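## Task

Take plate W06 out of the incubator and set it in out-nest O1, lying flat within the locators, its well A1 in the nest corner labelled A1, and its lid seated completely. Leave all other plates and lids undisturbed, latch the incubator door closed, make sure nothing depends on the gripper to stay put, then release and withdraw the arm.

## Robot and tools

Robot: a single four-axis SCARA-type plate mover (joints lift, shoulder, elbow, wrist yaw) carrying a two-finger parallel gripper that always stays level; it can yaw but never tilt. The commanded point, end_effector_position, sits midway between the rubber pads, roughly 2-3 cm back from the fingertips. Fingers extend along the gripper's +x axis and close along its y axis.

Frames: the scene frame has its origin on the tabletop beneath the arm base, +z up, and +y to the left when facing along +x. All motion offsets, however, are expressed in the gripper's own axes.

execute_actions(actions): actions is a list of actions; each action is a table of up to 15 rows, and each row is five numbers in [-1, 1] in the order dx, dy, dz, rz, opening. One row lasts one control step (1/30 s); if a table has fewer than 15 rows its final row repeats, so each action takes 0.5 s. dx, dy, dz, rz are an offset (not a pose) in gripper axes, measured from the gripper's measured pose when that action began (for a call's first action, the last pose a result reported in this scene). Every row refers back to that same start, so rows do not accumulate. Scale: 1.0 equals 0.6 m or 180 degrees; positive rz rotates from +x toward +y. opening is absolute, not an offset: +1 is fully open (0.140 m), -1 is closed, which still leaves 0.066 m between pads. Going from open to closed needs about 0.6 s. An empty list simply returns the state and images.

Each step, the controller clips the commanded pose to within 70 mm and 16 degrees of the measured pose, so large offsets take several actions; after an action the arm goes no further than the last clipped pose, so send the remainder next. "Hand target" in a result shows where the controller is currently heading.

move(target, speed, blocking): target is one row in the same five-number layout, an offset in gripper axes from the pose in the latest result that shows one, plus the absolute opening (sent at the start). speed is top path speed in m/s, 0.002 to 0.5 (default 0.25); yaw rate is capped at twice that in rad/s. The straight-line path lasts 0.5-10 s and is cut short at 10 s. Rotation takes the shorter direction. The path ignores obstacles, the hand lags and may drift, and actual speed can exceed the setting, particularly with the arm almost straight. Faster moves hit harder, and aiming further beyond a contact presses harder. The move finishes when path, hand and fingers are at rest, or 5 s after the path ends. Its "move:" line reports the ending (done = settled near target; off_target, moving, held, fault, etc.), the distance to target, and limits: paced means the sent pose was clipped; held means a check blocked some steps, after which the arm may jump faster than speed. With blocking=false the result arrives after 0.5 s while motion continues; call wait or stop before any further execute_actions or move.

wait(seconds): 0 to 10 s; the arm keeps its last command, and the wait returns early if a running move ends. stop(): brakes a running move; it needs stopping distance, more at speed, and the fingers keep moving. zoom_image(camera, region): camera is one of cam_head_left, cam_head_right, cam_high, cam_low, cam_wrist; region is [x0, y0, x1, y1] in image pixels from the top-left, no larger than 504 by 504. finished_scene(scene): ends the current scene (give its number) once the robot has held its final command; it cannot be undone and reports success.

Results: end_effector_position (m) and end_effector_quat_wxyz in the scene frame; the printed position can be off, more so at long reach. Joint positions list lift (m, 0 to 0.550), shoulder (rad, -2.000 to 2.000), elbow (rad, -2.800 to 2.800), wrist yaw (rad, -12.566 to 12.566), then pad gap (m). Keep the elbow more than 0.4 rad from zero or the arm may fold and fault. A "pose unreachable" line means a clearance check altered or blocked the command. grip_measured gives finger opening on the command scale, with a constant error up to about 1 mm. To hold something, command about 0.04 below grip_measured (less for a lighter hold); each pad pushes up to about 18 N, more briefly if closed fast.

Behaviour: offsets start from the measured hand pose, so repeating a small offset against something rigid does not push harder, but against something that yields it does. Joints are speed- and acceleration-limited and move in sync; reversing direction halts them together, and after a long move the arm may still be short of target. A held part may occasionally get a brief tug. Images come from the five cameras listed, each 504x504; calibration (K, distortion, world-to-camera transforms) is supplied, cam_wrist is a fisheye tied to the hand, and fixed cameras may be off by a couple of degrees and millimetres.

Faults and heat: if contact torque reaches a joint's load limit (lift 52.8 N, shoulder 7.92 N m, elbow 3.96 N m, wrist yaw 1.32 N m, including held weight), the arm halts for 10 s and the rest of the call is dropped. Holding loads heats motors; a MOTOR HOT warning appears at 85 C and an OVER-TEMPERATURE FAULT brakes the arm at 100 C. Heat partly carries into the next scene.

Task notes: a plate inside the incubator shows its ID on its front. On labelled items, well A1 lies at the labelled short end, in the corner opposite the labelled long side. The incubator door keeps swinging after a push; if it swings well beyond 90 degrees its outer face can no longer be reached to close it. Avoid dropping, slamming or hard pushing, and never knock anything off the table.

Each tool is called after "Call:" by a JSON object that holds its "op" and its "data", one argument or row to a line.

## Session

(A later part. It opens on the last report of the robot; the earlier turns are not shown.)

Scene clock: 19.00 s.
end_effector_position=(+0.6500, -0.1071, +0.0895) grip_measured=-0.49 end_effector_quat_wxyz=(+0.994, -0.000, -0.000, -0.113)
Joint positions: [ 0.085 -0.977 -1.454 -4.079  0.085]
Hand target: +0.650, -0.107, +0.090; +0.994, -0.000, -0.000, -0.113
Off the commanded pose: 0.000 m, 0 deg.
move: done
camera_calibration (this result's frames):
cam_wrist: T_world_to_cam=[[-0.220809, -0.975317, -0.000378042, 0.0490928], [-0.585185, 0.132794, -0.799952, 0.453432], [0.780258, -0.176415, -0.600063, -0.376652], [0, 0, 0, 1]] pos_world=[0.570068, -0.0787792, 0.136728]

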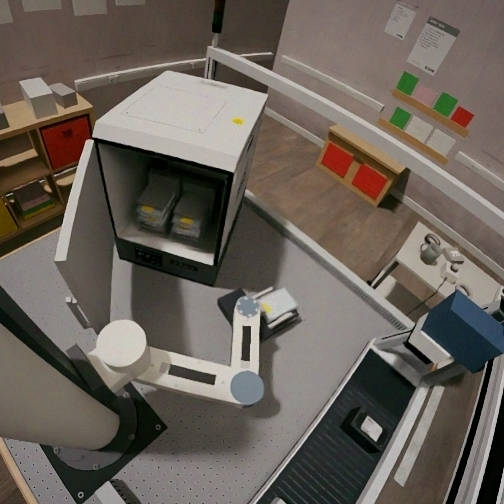

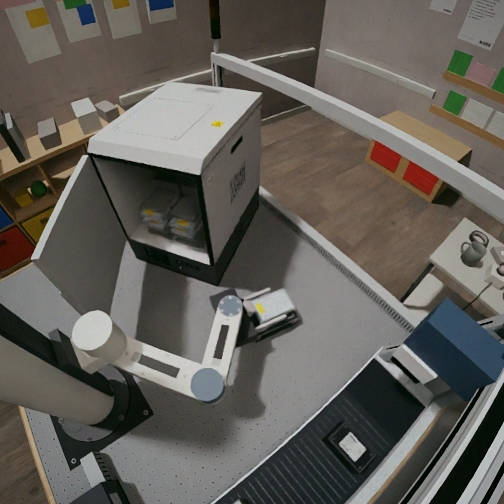

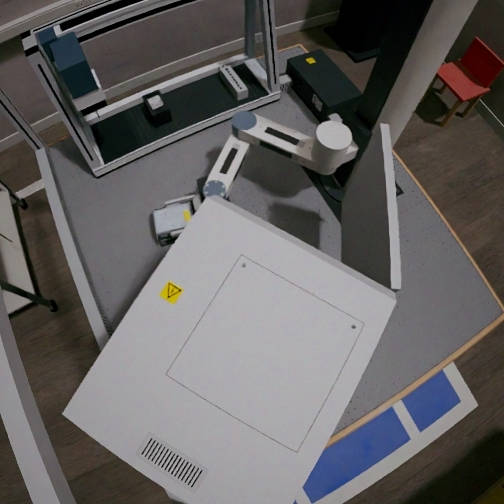

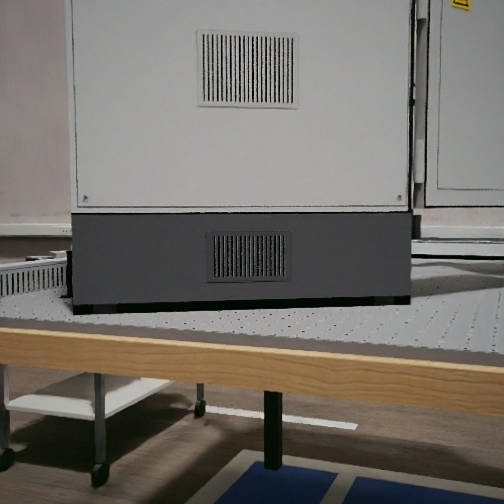

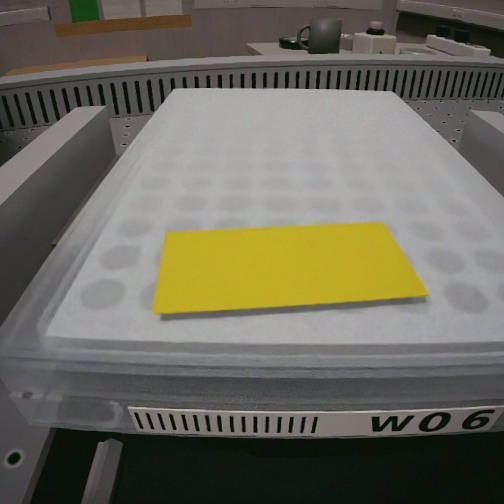

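Call:
{"op": "move", "data": {
  "target": [-0.1, 0, 0.03, 0, -0.54],
  "speed": 0.15
}}

Call:
{"op": "zoom_image", "data": {
  "camera": "cam_wrist",
  "region": [0, 380, 504, 504]
}}

Scene clock: 19.83 s.
end_effector_position=(+0.5915, -0.0936, +0.1076) grip_measured=-0.49 end_effector_quat_wxyz=(+0.994, -0.000, -0.000, -0.113)
Joint positions: [ 0.103 -1.092 -1.16  -4.257  0.085]
Hand target: +0.592, -0.094, +0.108; +0.994, -0.000, -0.000, -0.113
Off the commanded pose: 0.000 m, 0 deg.
move: done
camera_calibration (this result's frames):
cam_wrist: T_world_to_cam=[[-0.22042, -0.975405, -0.000378042, 0.0491226], [-0.585238, 0.132561, -0.799952, 0.431853], [0.780328, -0.176104, -0.600063, -0.317818], [0, 0, 0, 1]] pos_world=[0.511567, -0.0653013, 0.15477]

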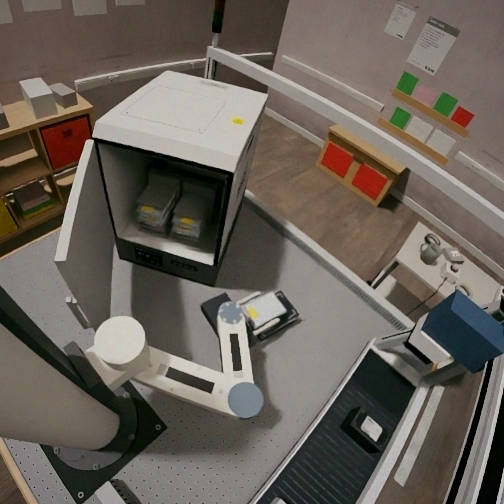

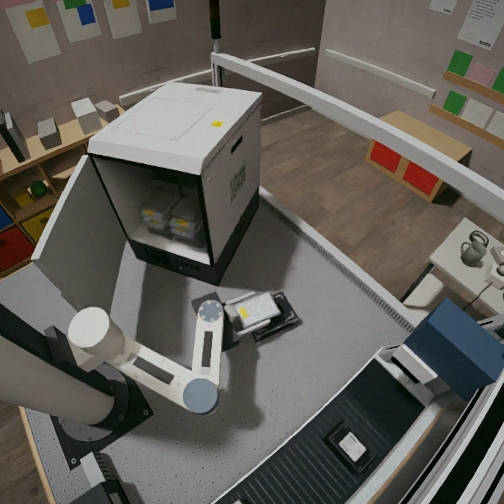

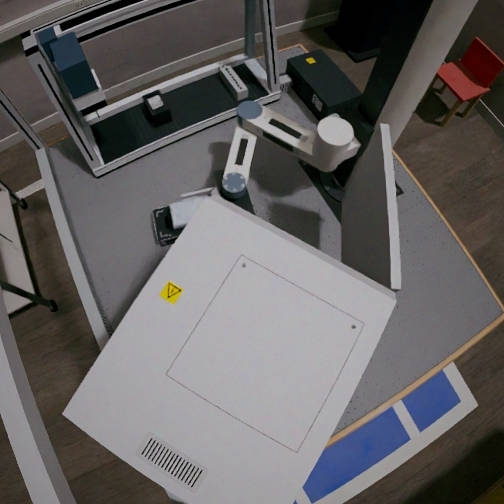

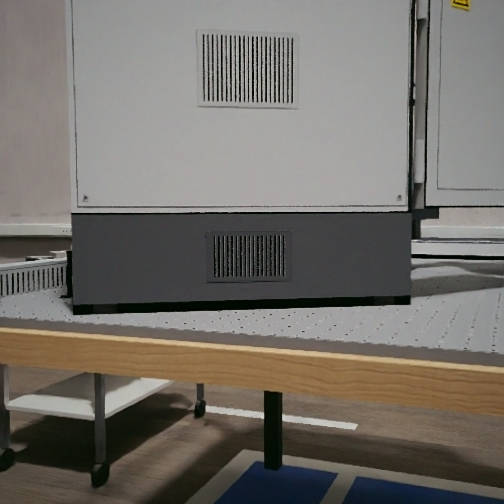

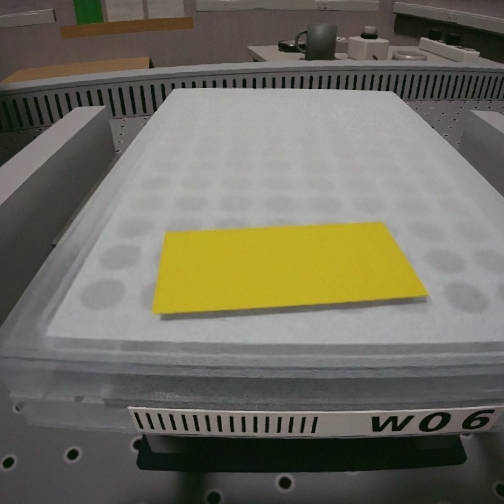

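Region (0, 380, 504, 504) of cam_wrist's 504x504 image, scaled by 1.000; it fills the top 124 rows of this view, and the rest is white.

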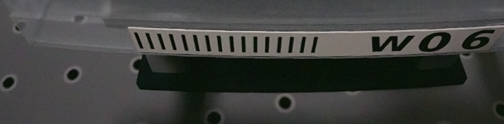

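Call:
{"op": "move", "data": {
  "target": [0.055, -0.008, 0.0, 0, -0.54],
  "speed": 0.15
}}

Scene clock: 20.60 s.
end_effector_position=(+0.6226, -0.1058, +0.1076) grip_measured=-0.49 end_effector_quat_wxyz=(+0.994, -0.000, -0.000, -0.113)
Joint positions: [ 0.103 -1.047 -1.318 -4.145  0.085]
Hand target: +0.623, -0.106, +0.108; +0.994, -0.000, -0.000, -0.113
Off the commanded pose: 0.000 m, 0 deg.
move: done
camera_calibration (this result's frames):
cam_wrist: T_world_to_cam=[[-0.221004, -0.975273, -0.000378042, 0.044433], [-0.585159, 0.132911, -0.799952, 0.45165], [0.780222, -0.176572, -0.600063, -0.344206], [0, 0, 0, 1]] pos_world=[0.542664, -0.0774722, 0.15477]

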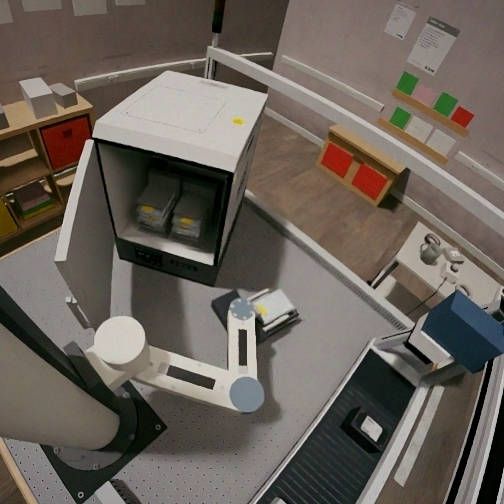

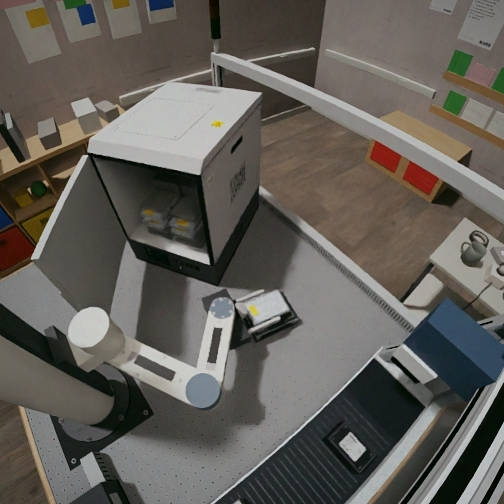

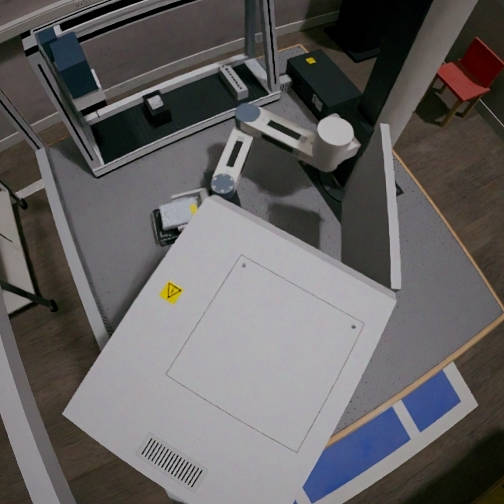

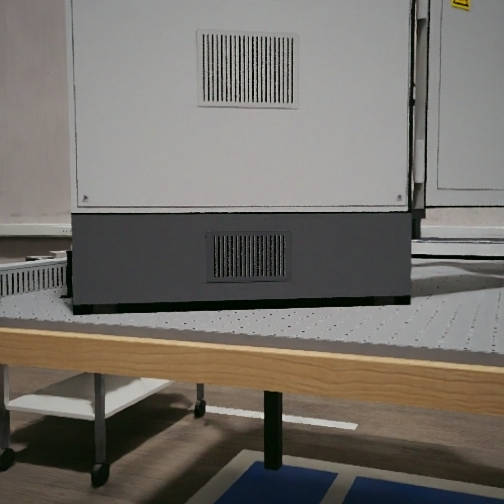

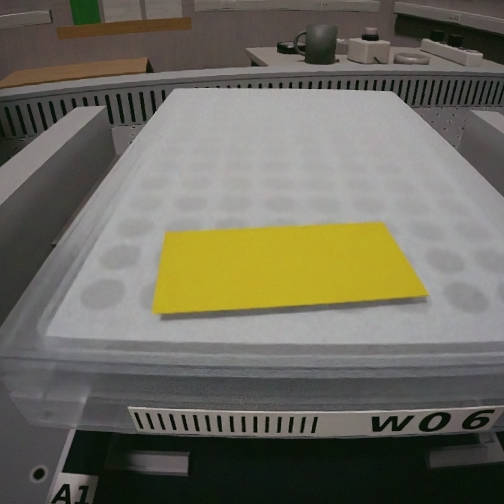

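Call:
{"op": "move", "data": {
  "target": [0.04, -0.01, -0.055, 0, -0.54],
  "speed": 0.1
}}

Call:
{"op": "zoom_image", "data": {
  "camera": "cam_head_right",
  "region": [220, 270, 320, 350]
}}

Call:
{"op": "zoom_image", "data": {
  "camera": "cam_high",
  "region": [130, 180, 230, 260]
}}

Scene clock: 21.73 s.
end_effector_position=(+0.6446, -0.1172, +0.0745) grip_measured=-0.49 end_effector_quat_wxyz=(+0.994, -0.000, -0.000, -0.114)
Joint positions: [ 0.069 -1.015 -1.439 -4.056  0.085]
Hand target: +0.645, -0.117, +0.075; +0.994, -0.000, -0.000, -0.113
Off the commanded pose: 0.000 m, 0 deg.
move: done
camera_calibration (this result's frames):
cam_wrist: T_world_to_cam=[[-0.221641, -0.975128, -0.000378042, 0.0385796], [-0.585072, 0.133294, -0.799952, 0.439577], [0.780107, -0.177081, -0.600063, -0.383242], [0, 0, 0, 1]] pos_world=[0.564705, -0.0888378, 0.121686]

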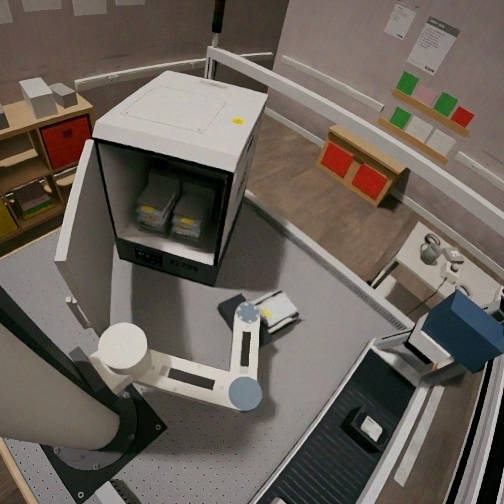

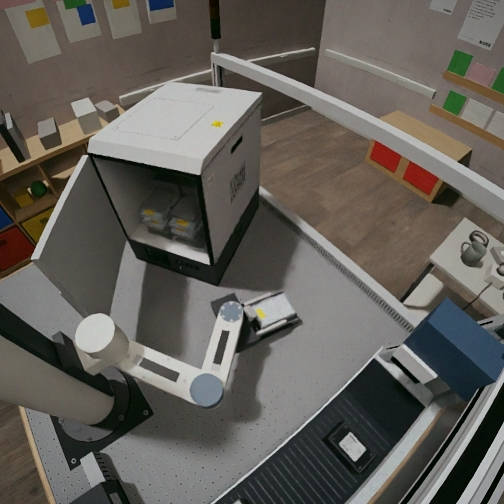

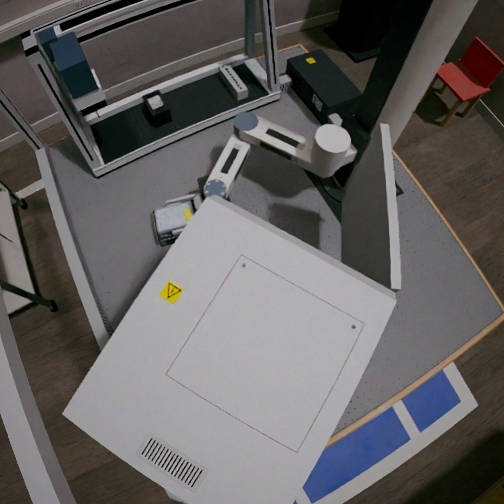

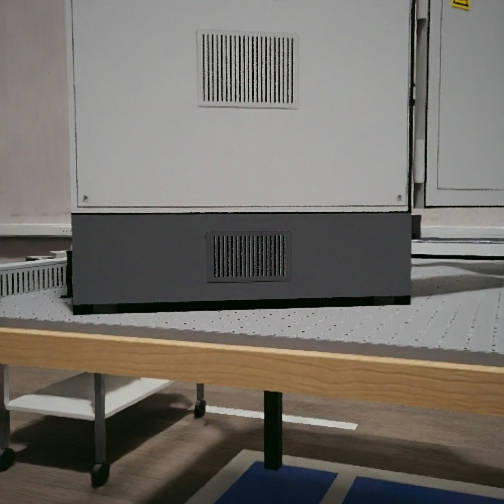

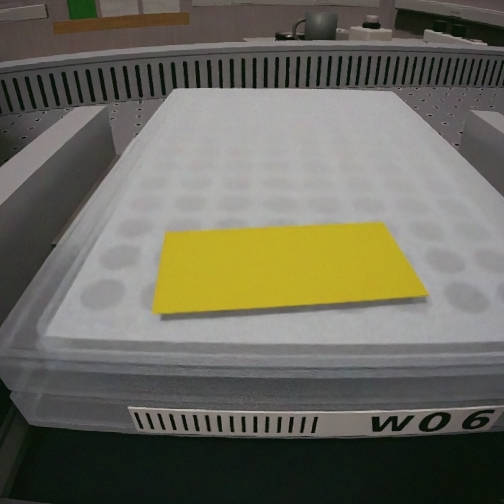

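Region (220, 270, 320, 350) of cam_head_right's 504x504 image, scaled by 5.040, with more detail than that image has; it fills the top 403 rows of this view, and the rest is white.

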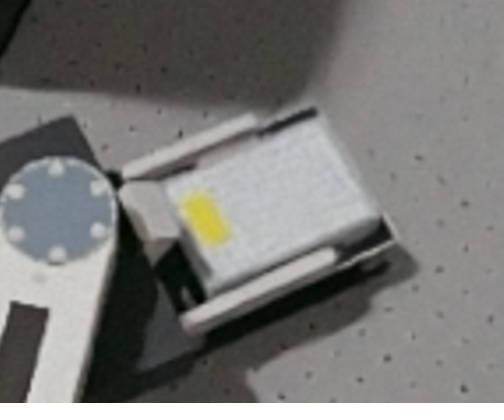

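Region (130, 180, 230, 260) of cam_high's 504x504 image, scaled by 5.040, with more detail than that image has; it fills the top 403 rows of this view, and the rest is white.

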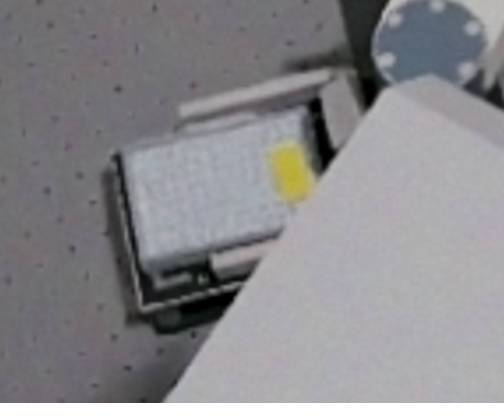

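Call:
{"op": "move", "data": {
  "target": [0, 0, -0.018, 0, -0.54],
  "speed": 0.03
}}

Scene clock: 22.53 s.
end_effector_position=(+0.6446, -0.1169, +0.0646) grip_measured=-0.49 end_effector_quat_wxyz=(+0.994, -0.000, -0.000, -0.114)
Joint positions: [ 0.06  -1.015 -1.439 -4.058  0.085]
Hand target: +0.645, -0.117, +0.064; +0.994, -0.000, -0.000, -0.114
Off the commanded pose: 0.001 m, 0 deg.
move: done
camera_calibration (this result's frames):
cam_wrist: T_world_to_cam=[[-0.221667, -0.975122, -0.000378042, 0.0388715], [-0.585068, 0.133309, -0.799952, 0.431625], [0.780102, -0.177102, -0.600063, -0.389087], [0, 0, 0, 1]] pos_world=[0.564674, -0.0885429, 0.111817]

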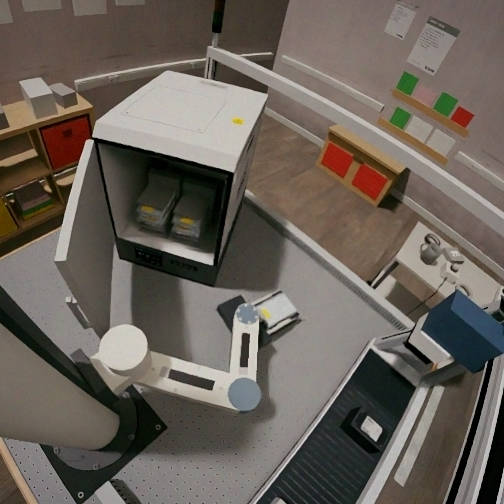

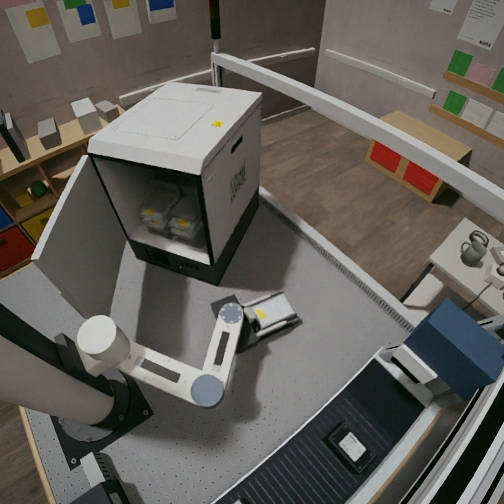

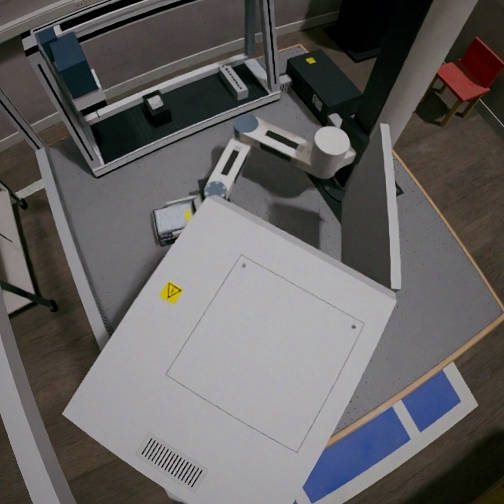

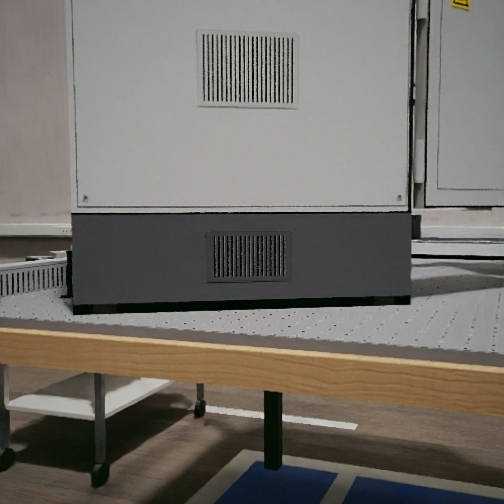

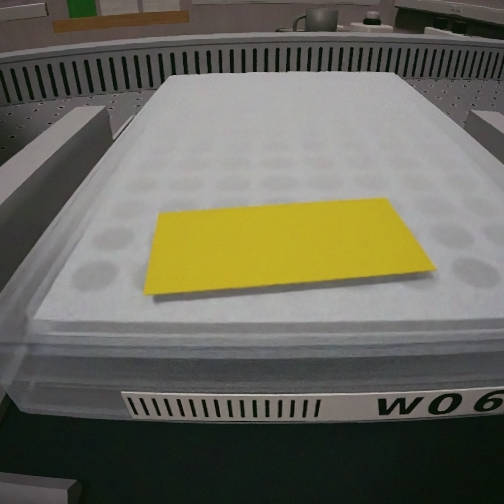

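Call:
{"op": "move", "data": {
  "target": [0, 0, 0.012, 0, -0.54],
  "speed": 0.03
}}

Call:
{"op": "move", "data": {
  "target": [-0.014, 0.002, 0, 0, -0.54],
  "speed": 0.03
}}

Call:
{"op": "move", "data": {
  "target": [0, 0, -0.014, 0, -0.54],
  "speed": 0.02
}}

Scene clock: 23.43 s.
end_effector_position=(+0.6446, -0.1168, +0.0718) grip_measured=-0.49 end_effector_quat_wxyz=(+0.994, -0.000, -0.000, -0.113)
Joint positions: [ 0.067 -1.014 -1.439 -4.058  0.085]
Hand target: +0.645, -0.117, +0.072; +0.994, -0.000, -0.000, -0.114
Off the commanded pose: 0.000 m, 0 deg.
move: done
camera_calibration (this result's frames):
cam_wrist: T_world_to_cam=[[-0.221255, -0.975216, -0.000378042, 0.0387546], [-0.585124, 0.133062, -0.799952, 0.437371], [0.780177, -0.176772, -0.600063, -0.384774], [0, 0, 0, 1]] pos_world=[0.564683, -0.0884207, 0.119002]

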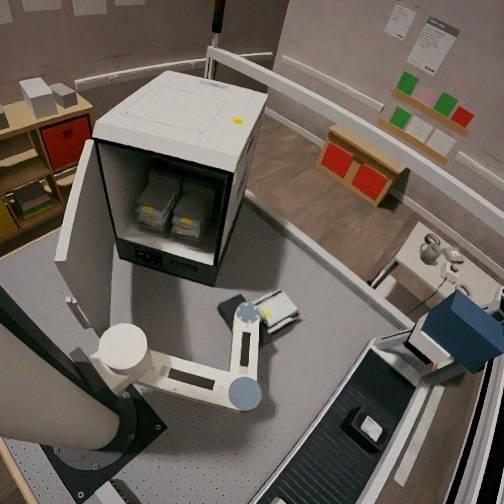

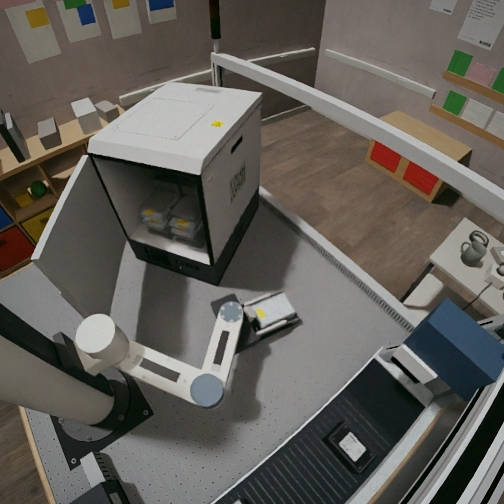

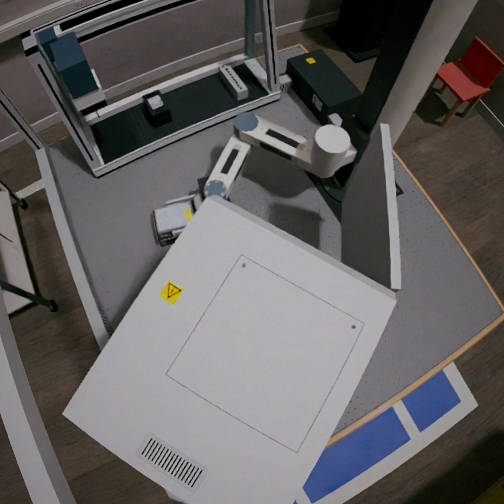

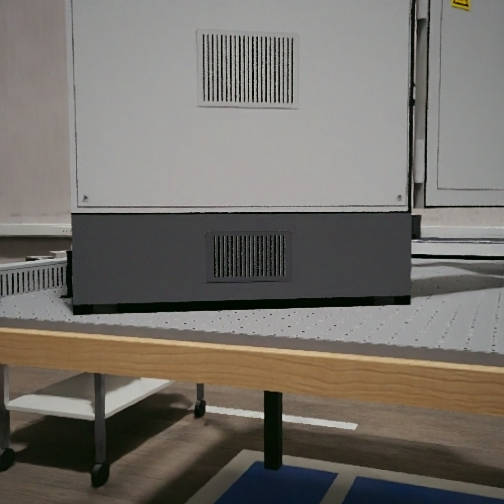

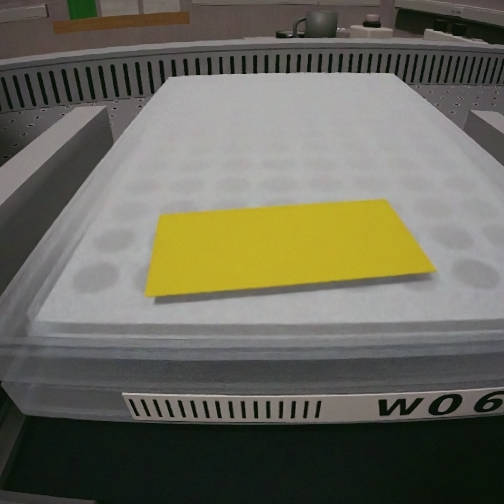

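Scene clock: 24.13 s.
end_effector_position=(+0.6367, -0.1136, +0.0718) grip_measured=-0.49 end_effector_quat_wxyz=(+0.994, -0.000, -0.000, -0.113)
Joint positions: [ 0.067 -1.029 -1.395 -4.086  0.085]
Hand target: +0.637, -0.114, +0.072; +0.994, -0.000, -0.000, -0.113
Off the commanded pose: 0.000 m, 0 deg.
move: done
camera_calibration (this result's frames):
cam_wrist: T_world_to_cam=[[-0.220699, -0.975342, -0.000378042, 0.0397689], [-0.5852, 0.132728, -0.799952, 0.432339], [0.780277, -0.176327, -0.600063, -0.378066], [0, 0, 0, 1]] pos_world=[0.556778, -0.0852586, 0.119002]

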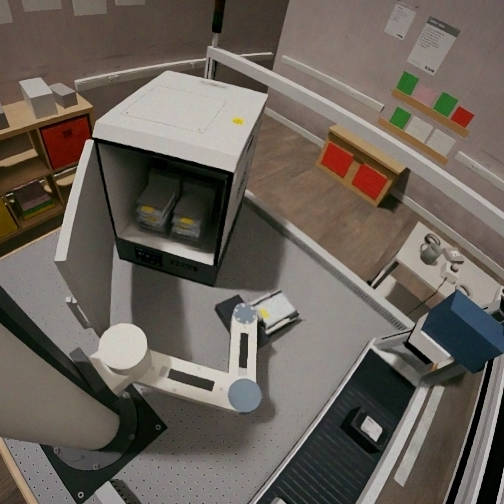

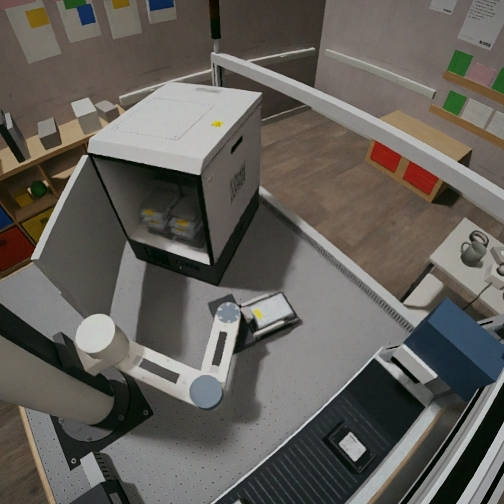

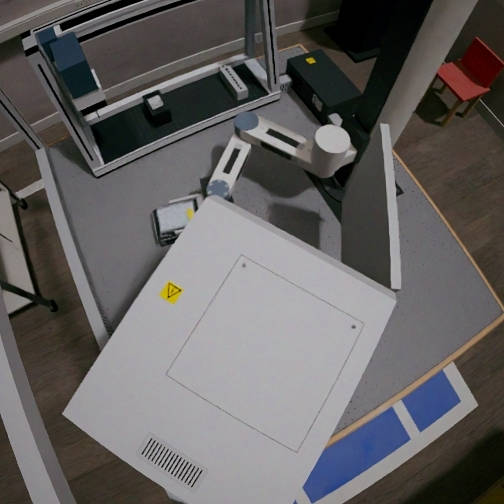

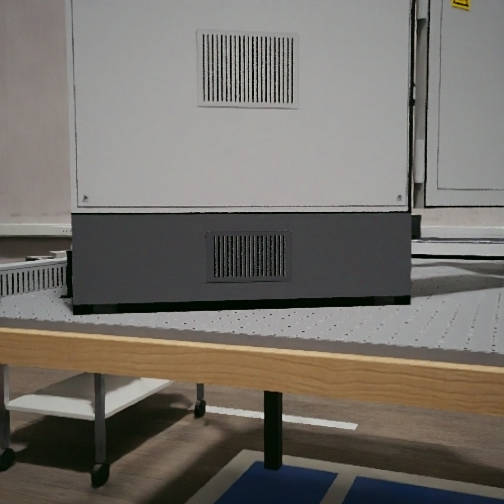

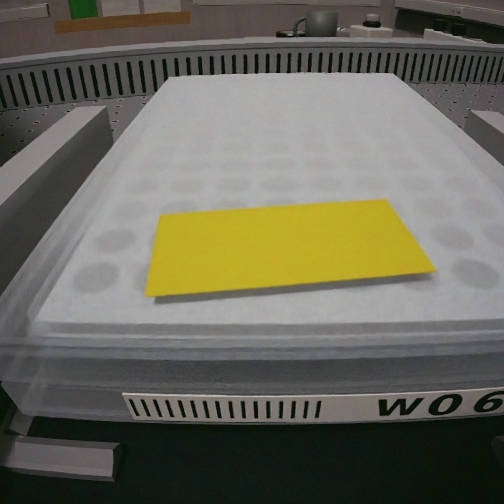

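Scene clock: 24.83 s.
end_effector_position=(+0.6367, -0.1135, +0.0646) grip_measured=-0.49 end_effector_quat_wxyz=(+0.994, -0.000, -0.000, -0.113)
Joint positions: [ 0.06  -1.029 -1.395 -4.086  0.085]
Hand target: +0.637, -0.114, +0.063; +0.994, -0.000, -0.000, -0.113
Off the commanded pose: 0.001 m, 0 deg.
move: done
camera_calibration (this result's frames):
cam_wrist: T_world_to_cam=[[-0.220495, -0.975388, -0.000378042, 0.0396593], [-0.585228, 0.132606, -0.799952, 0.426522], [0.780314, -0.176164, -0.600063, -0.382397], [0, 0, 0, 1]] pos_world=[0.556747, -0.0852407, 0.11175]

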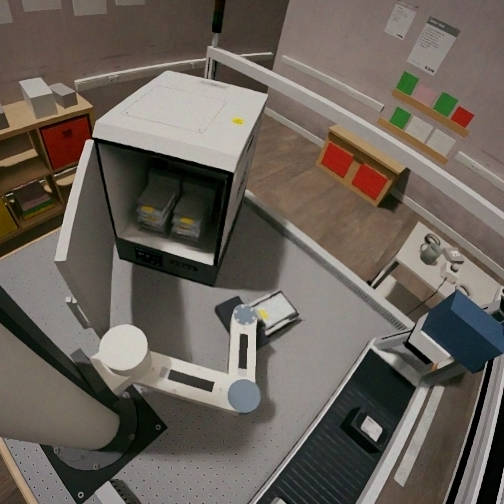

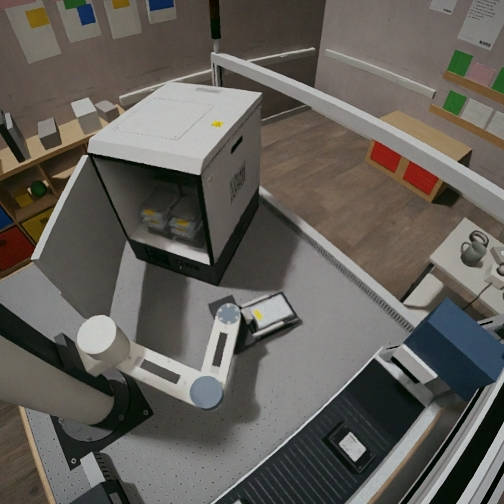

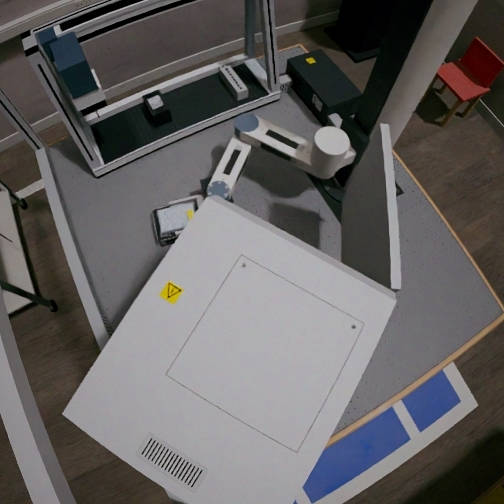

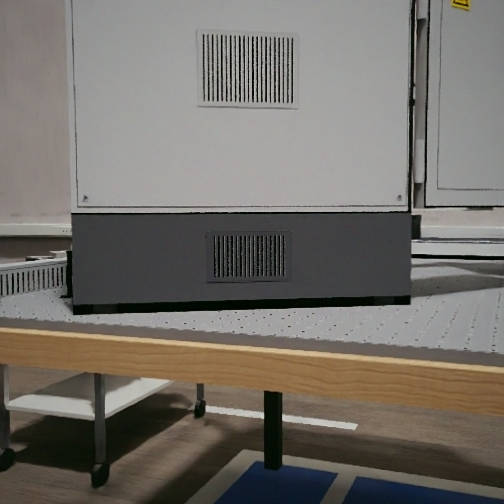

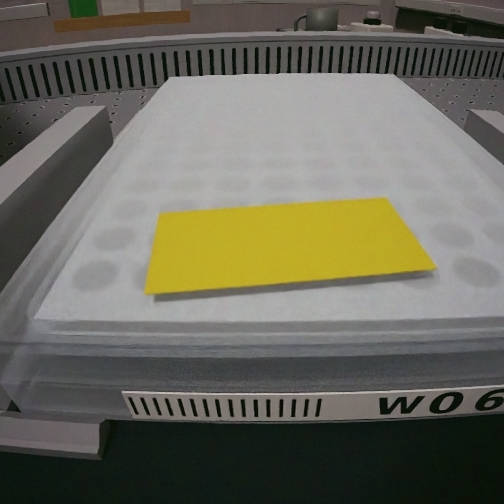

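Call:
{"op": "move", "data": {
  "target": [0, 0, 0.001, 0, -0.3],
  "speed": 0.02
}}

Call:
{"op": "move", "data": {
  "target": [-0.03, 0, 0.08, 0, 0.1],
  "speed": 0.08
}}

Call:
{"op": "zoom_image", "data": {
  "camera": "cam_head_right",
  "region": [220, 270, 320, 350]
}}

Scene clock: 25.63 s.
end_effector_position=(+0.6367, -0.1135, +0.0651) grip_measured=-0.30 end_effector_quat_wxyz=(+0.994, -0.000, -0.000, -0.113)
Joint positions: [ 0.06  -1.029 -1.395 -4.085  0.092]
Hand target: +0.637, -0.114, +0.065; +0.994, -0.000, -0.000, -0.113
Off the commanded pose: 0.000 m, 0 deg.
move: done
camera_calibration (this result's frames):
cam_wrist: T_world_to_cam=[[-0.220353, -0.97542, -0.000378042, 0.039588], [-0.585247, 0.132521, -0.799952, 0.426956], [0.78034, -0.176051, -0.600063, -0.382076], [0, 0, 0, 1]] pos_world=[0.556747, -0.0852304, 0.11229]

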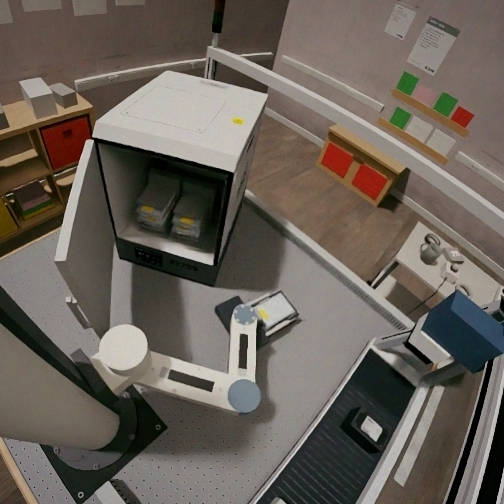

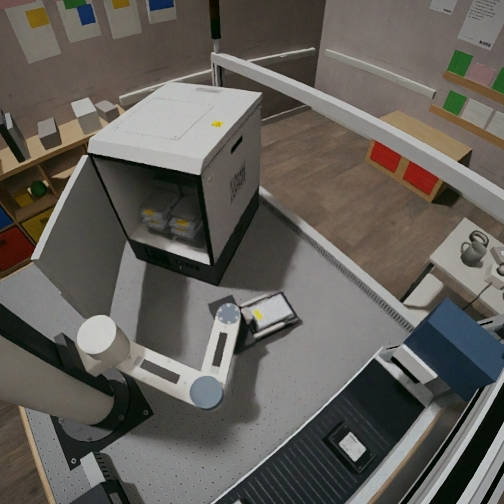

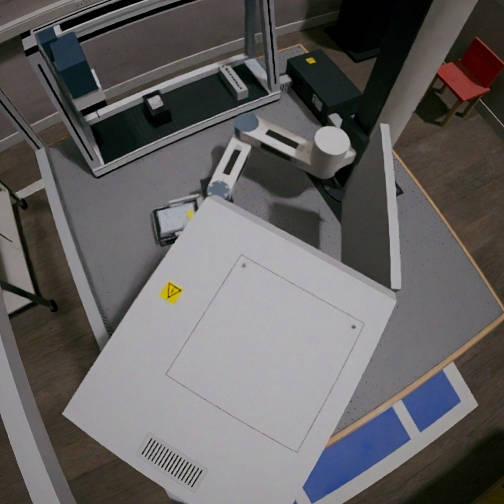

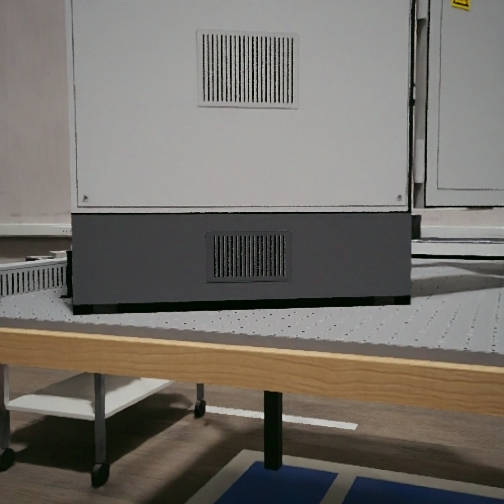

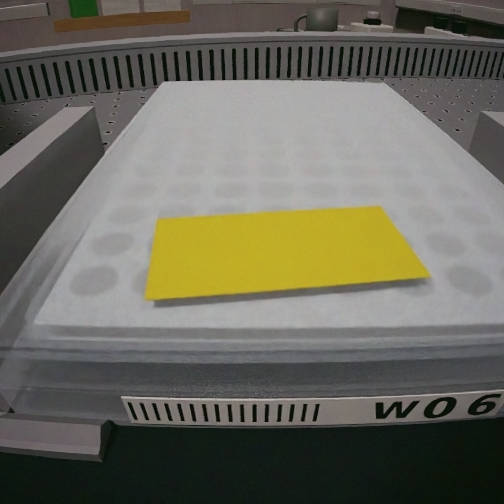

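Scene clock: 26.57 s.
end_effector_position=(+0.6191, -0.1093, +0.1132) grip_measured=+0.10 end_effector_quat_wxyz=(+0.994, -0.000, -0.000, -0.113)
Joint positions: [ 0.108 -1.066 -1.306 -4.137  0.107]
Hand target: +0.619, -0.109, +0.113; +0.994, -0.000, -0.000, -0.113
Off the commanded pose: 0.000 m, 0 deg.
move: done
camera_calibration (this result's frames):
cam_wrist: T_world_to_cam=[[-0.219847, -0.975534, -0.000378042, 0.039473], [-0.585316, 0.132217, -0.799952, 0.454609], [0.780431, -0.175646, -0.600063, -0.338845], [0, 0, 0, 1]] pos_world=[0.539213, -0.0811163, 0.160353]

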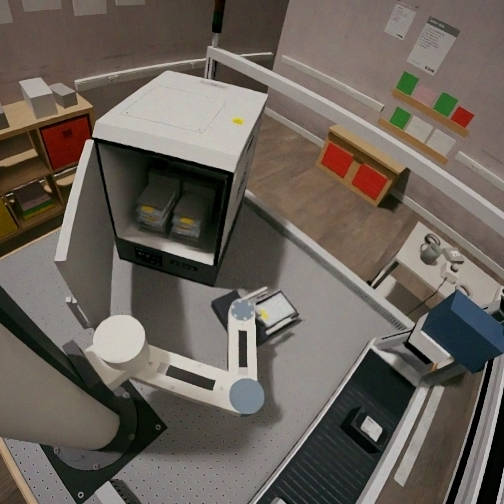

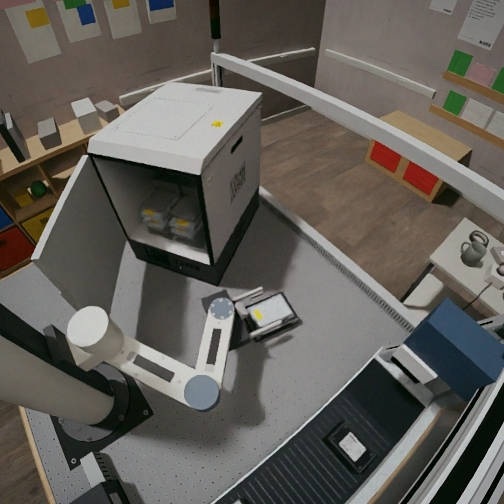

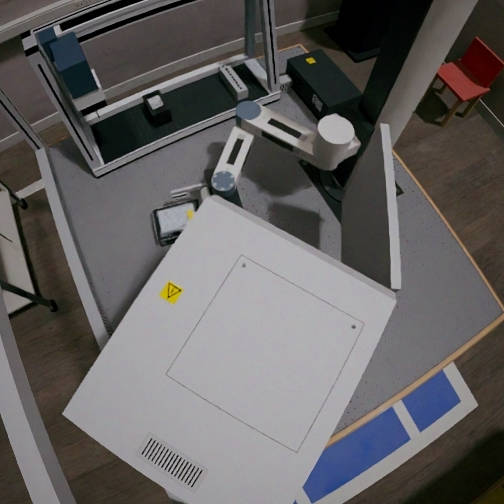

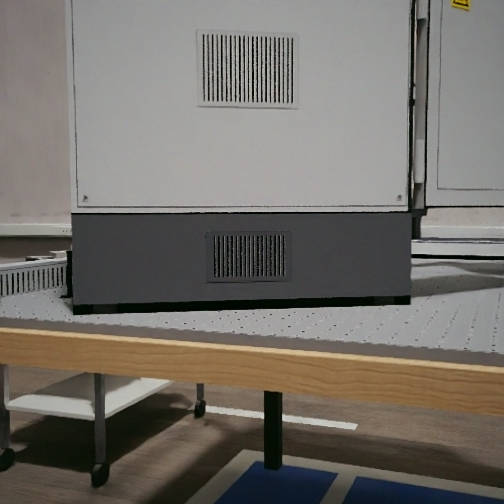

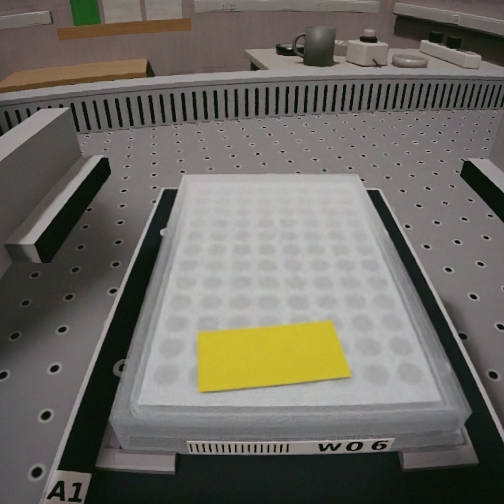

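Region (220, 270, 320, 350) of cam_head_right's 504x504 image, scaled by 5.040, with more detail than that image has; it fills the top 403 rows of this view, and the rest is white.

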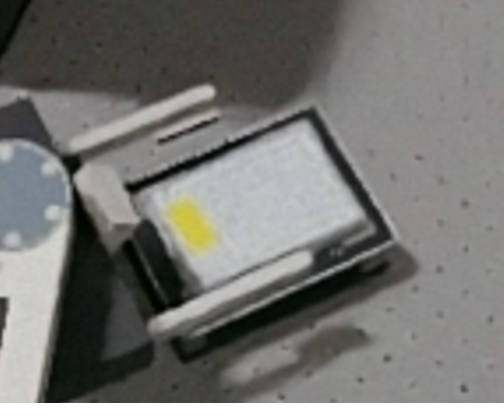

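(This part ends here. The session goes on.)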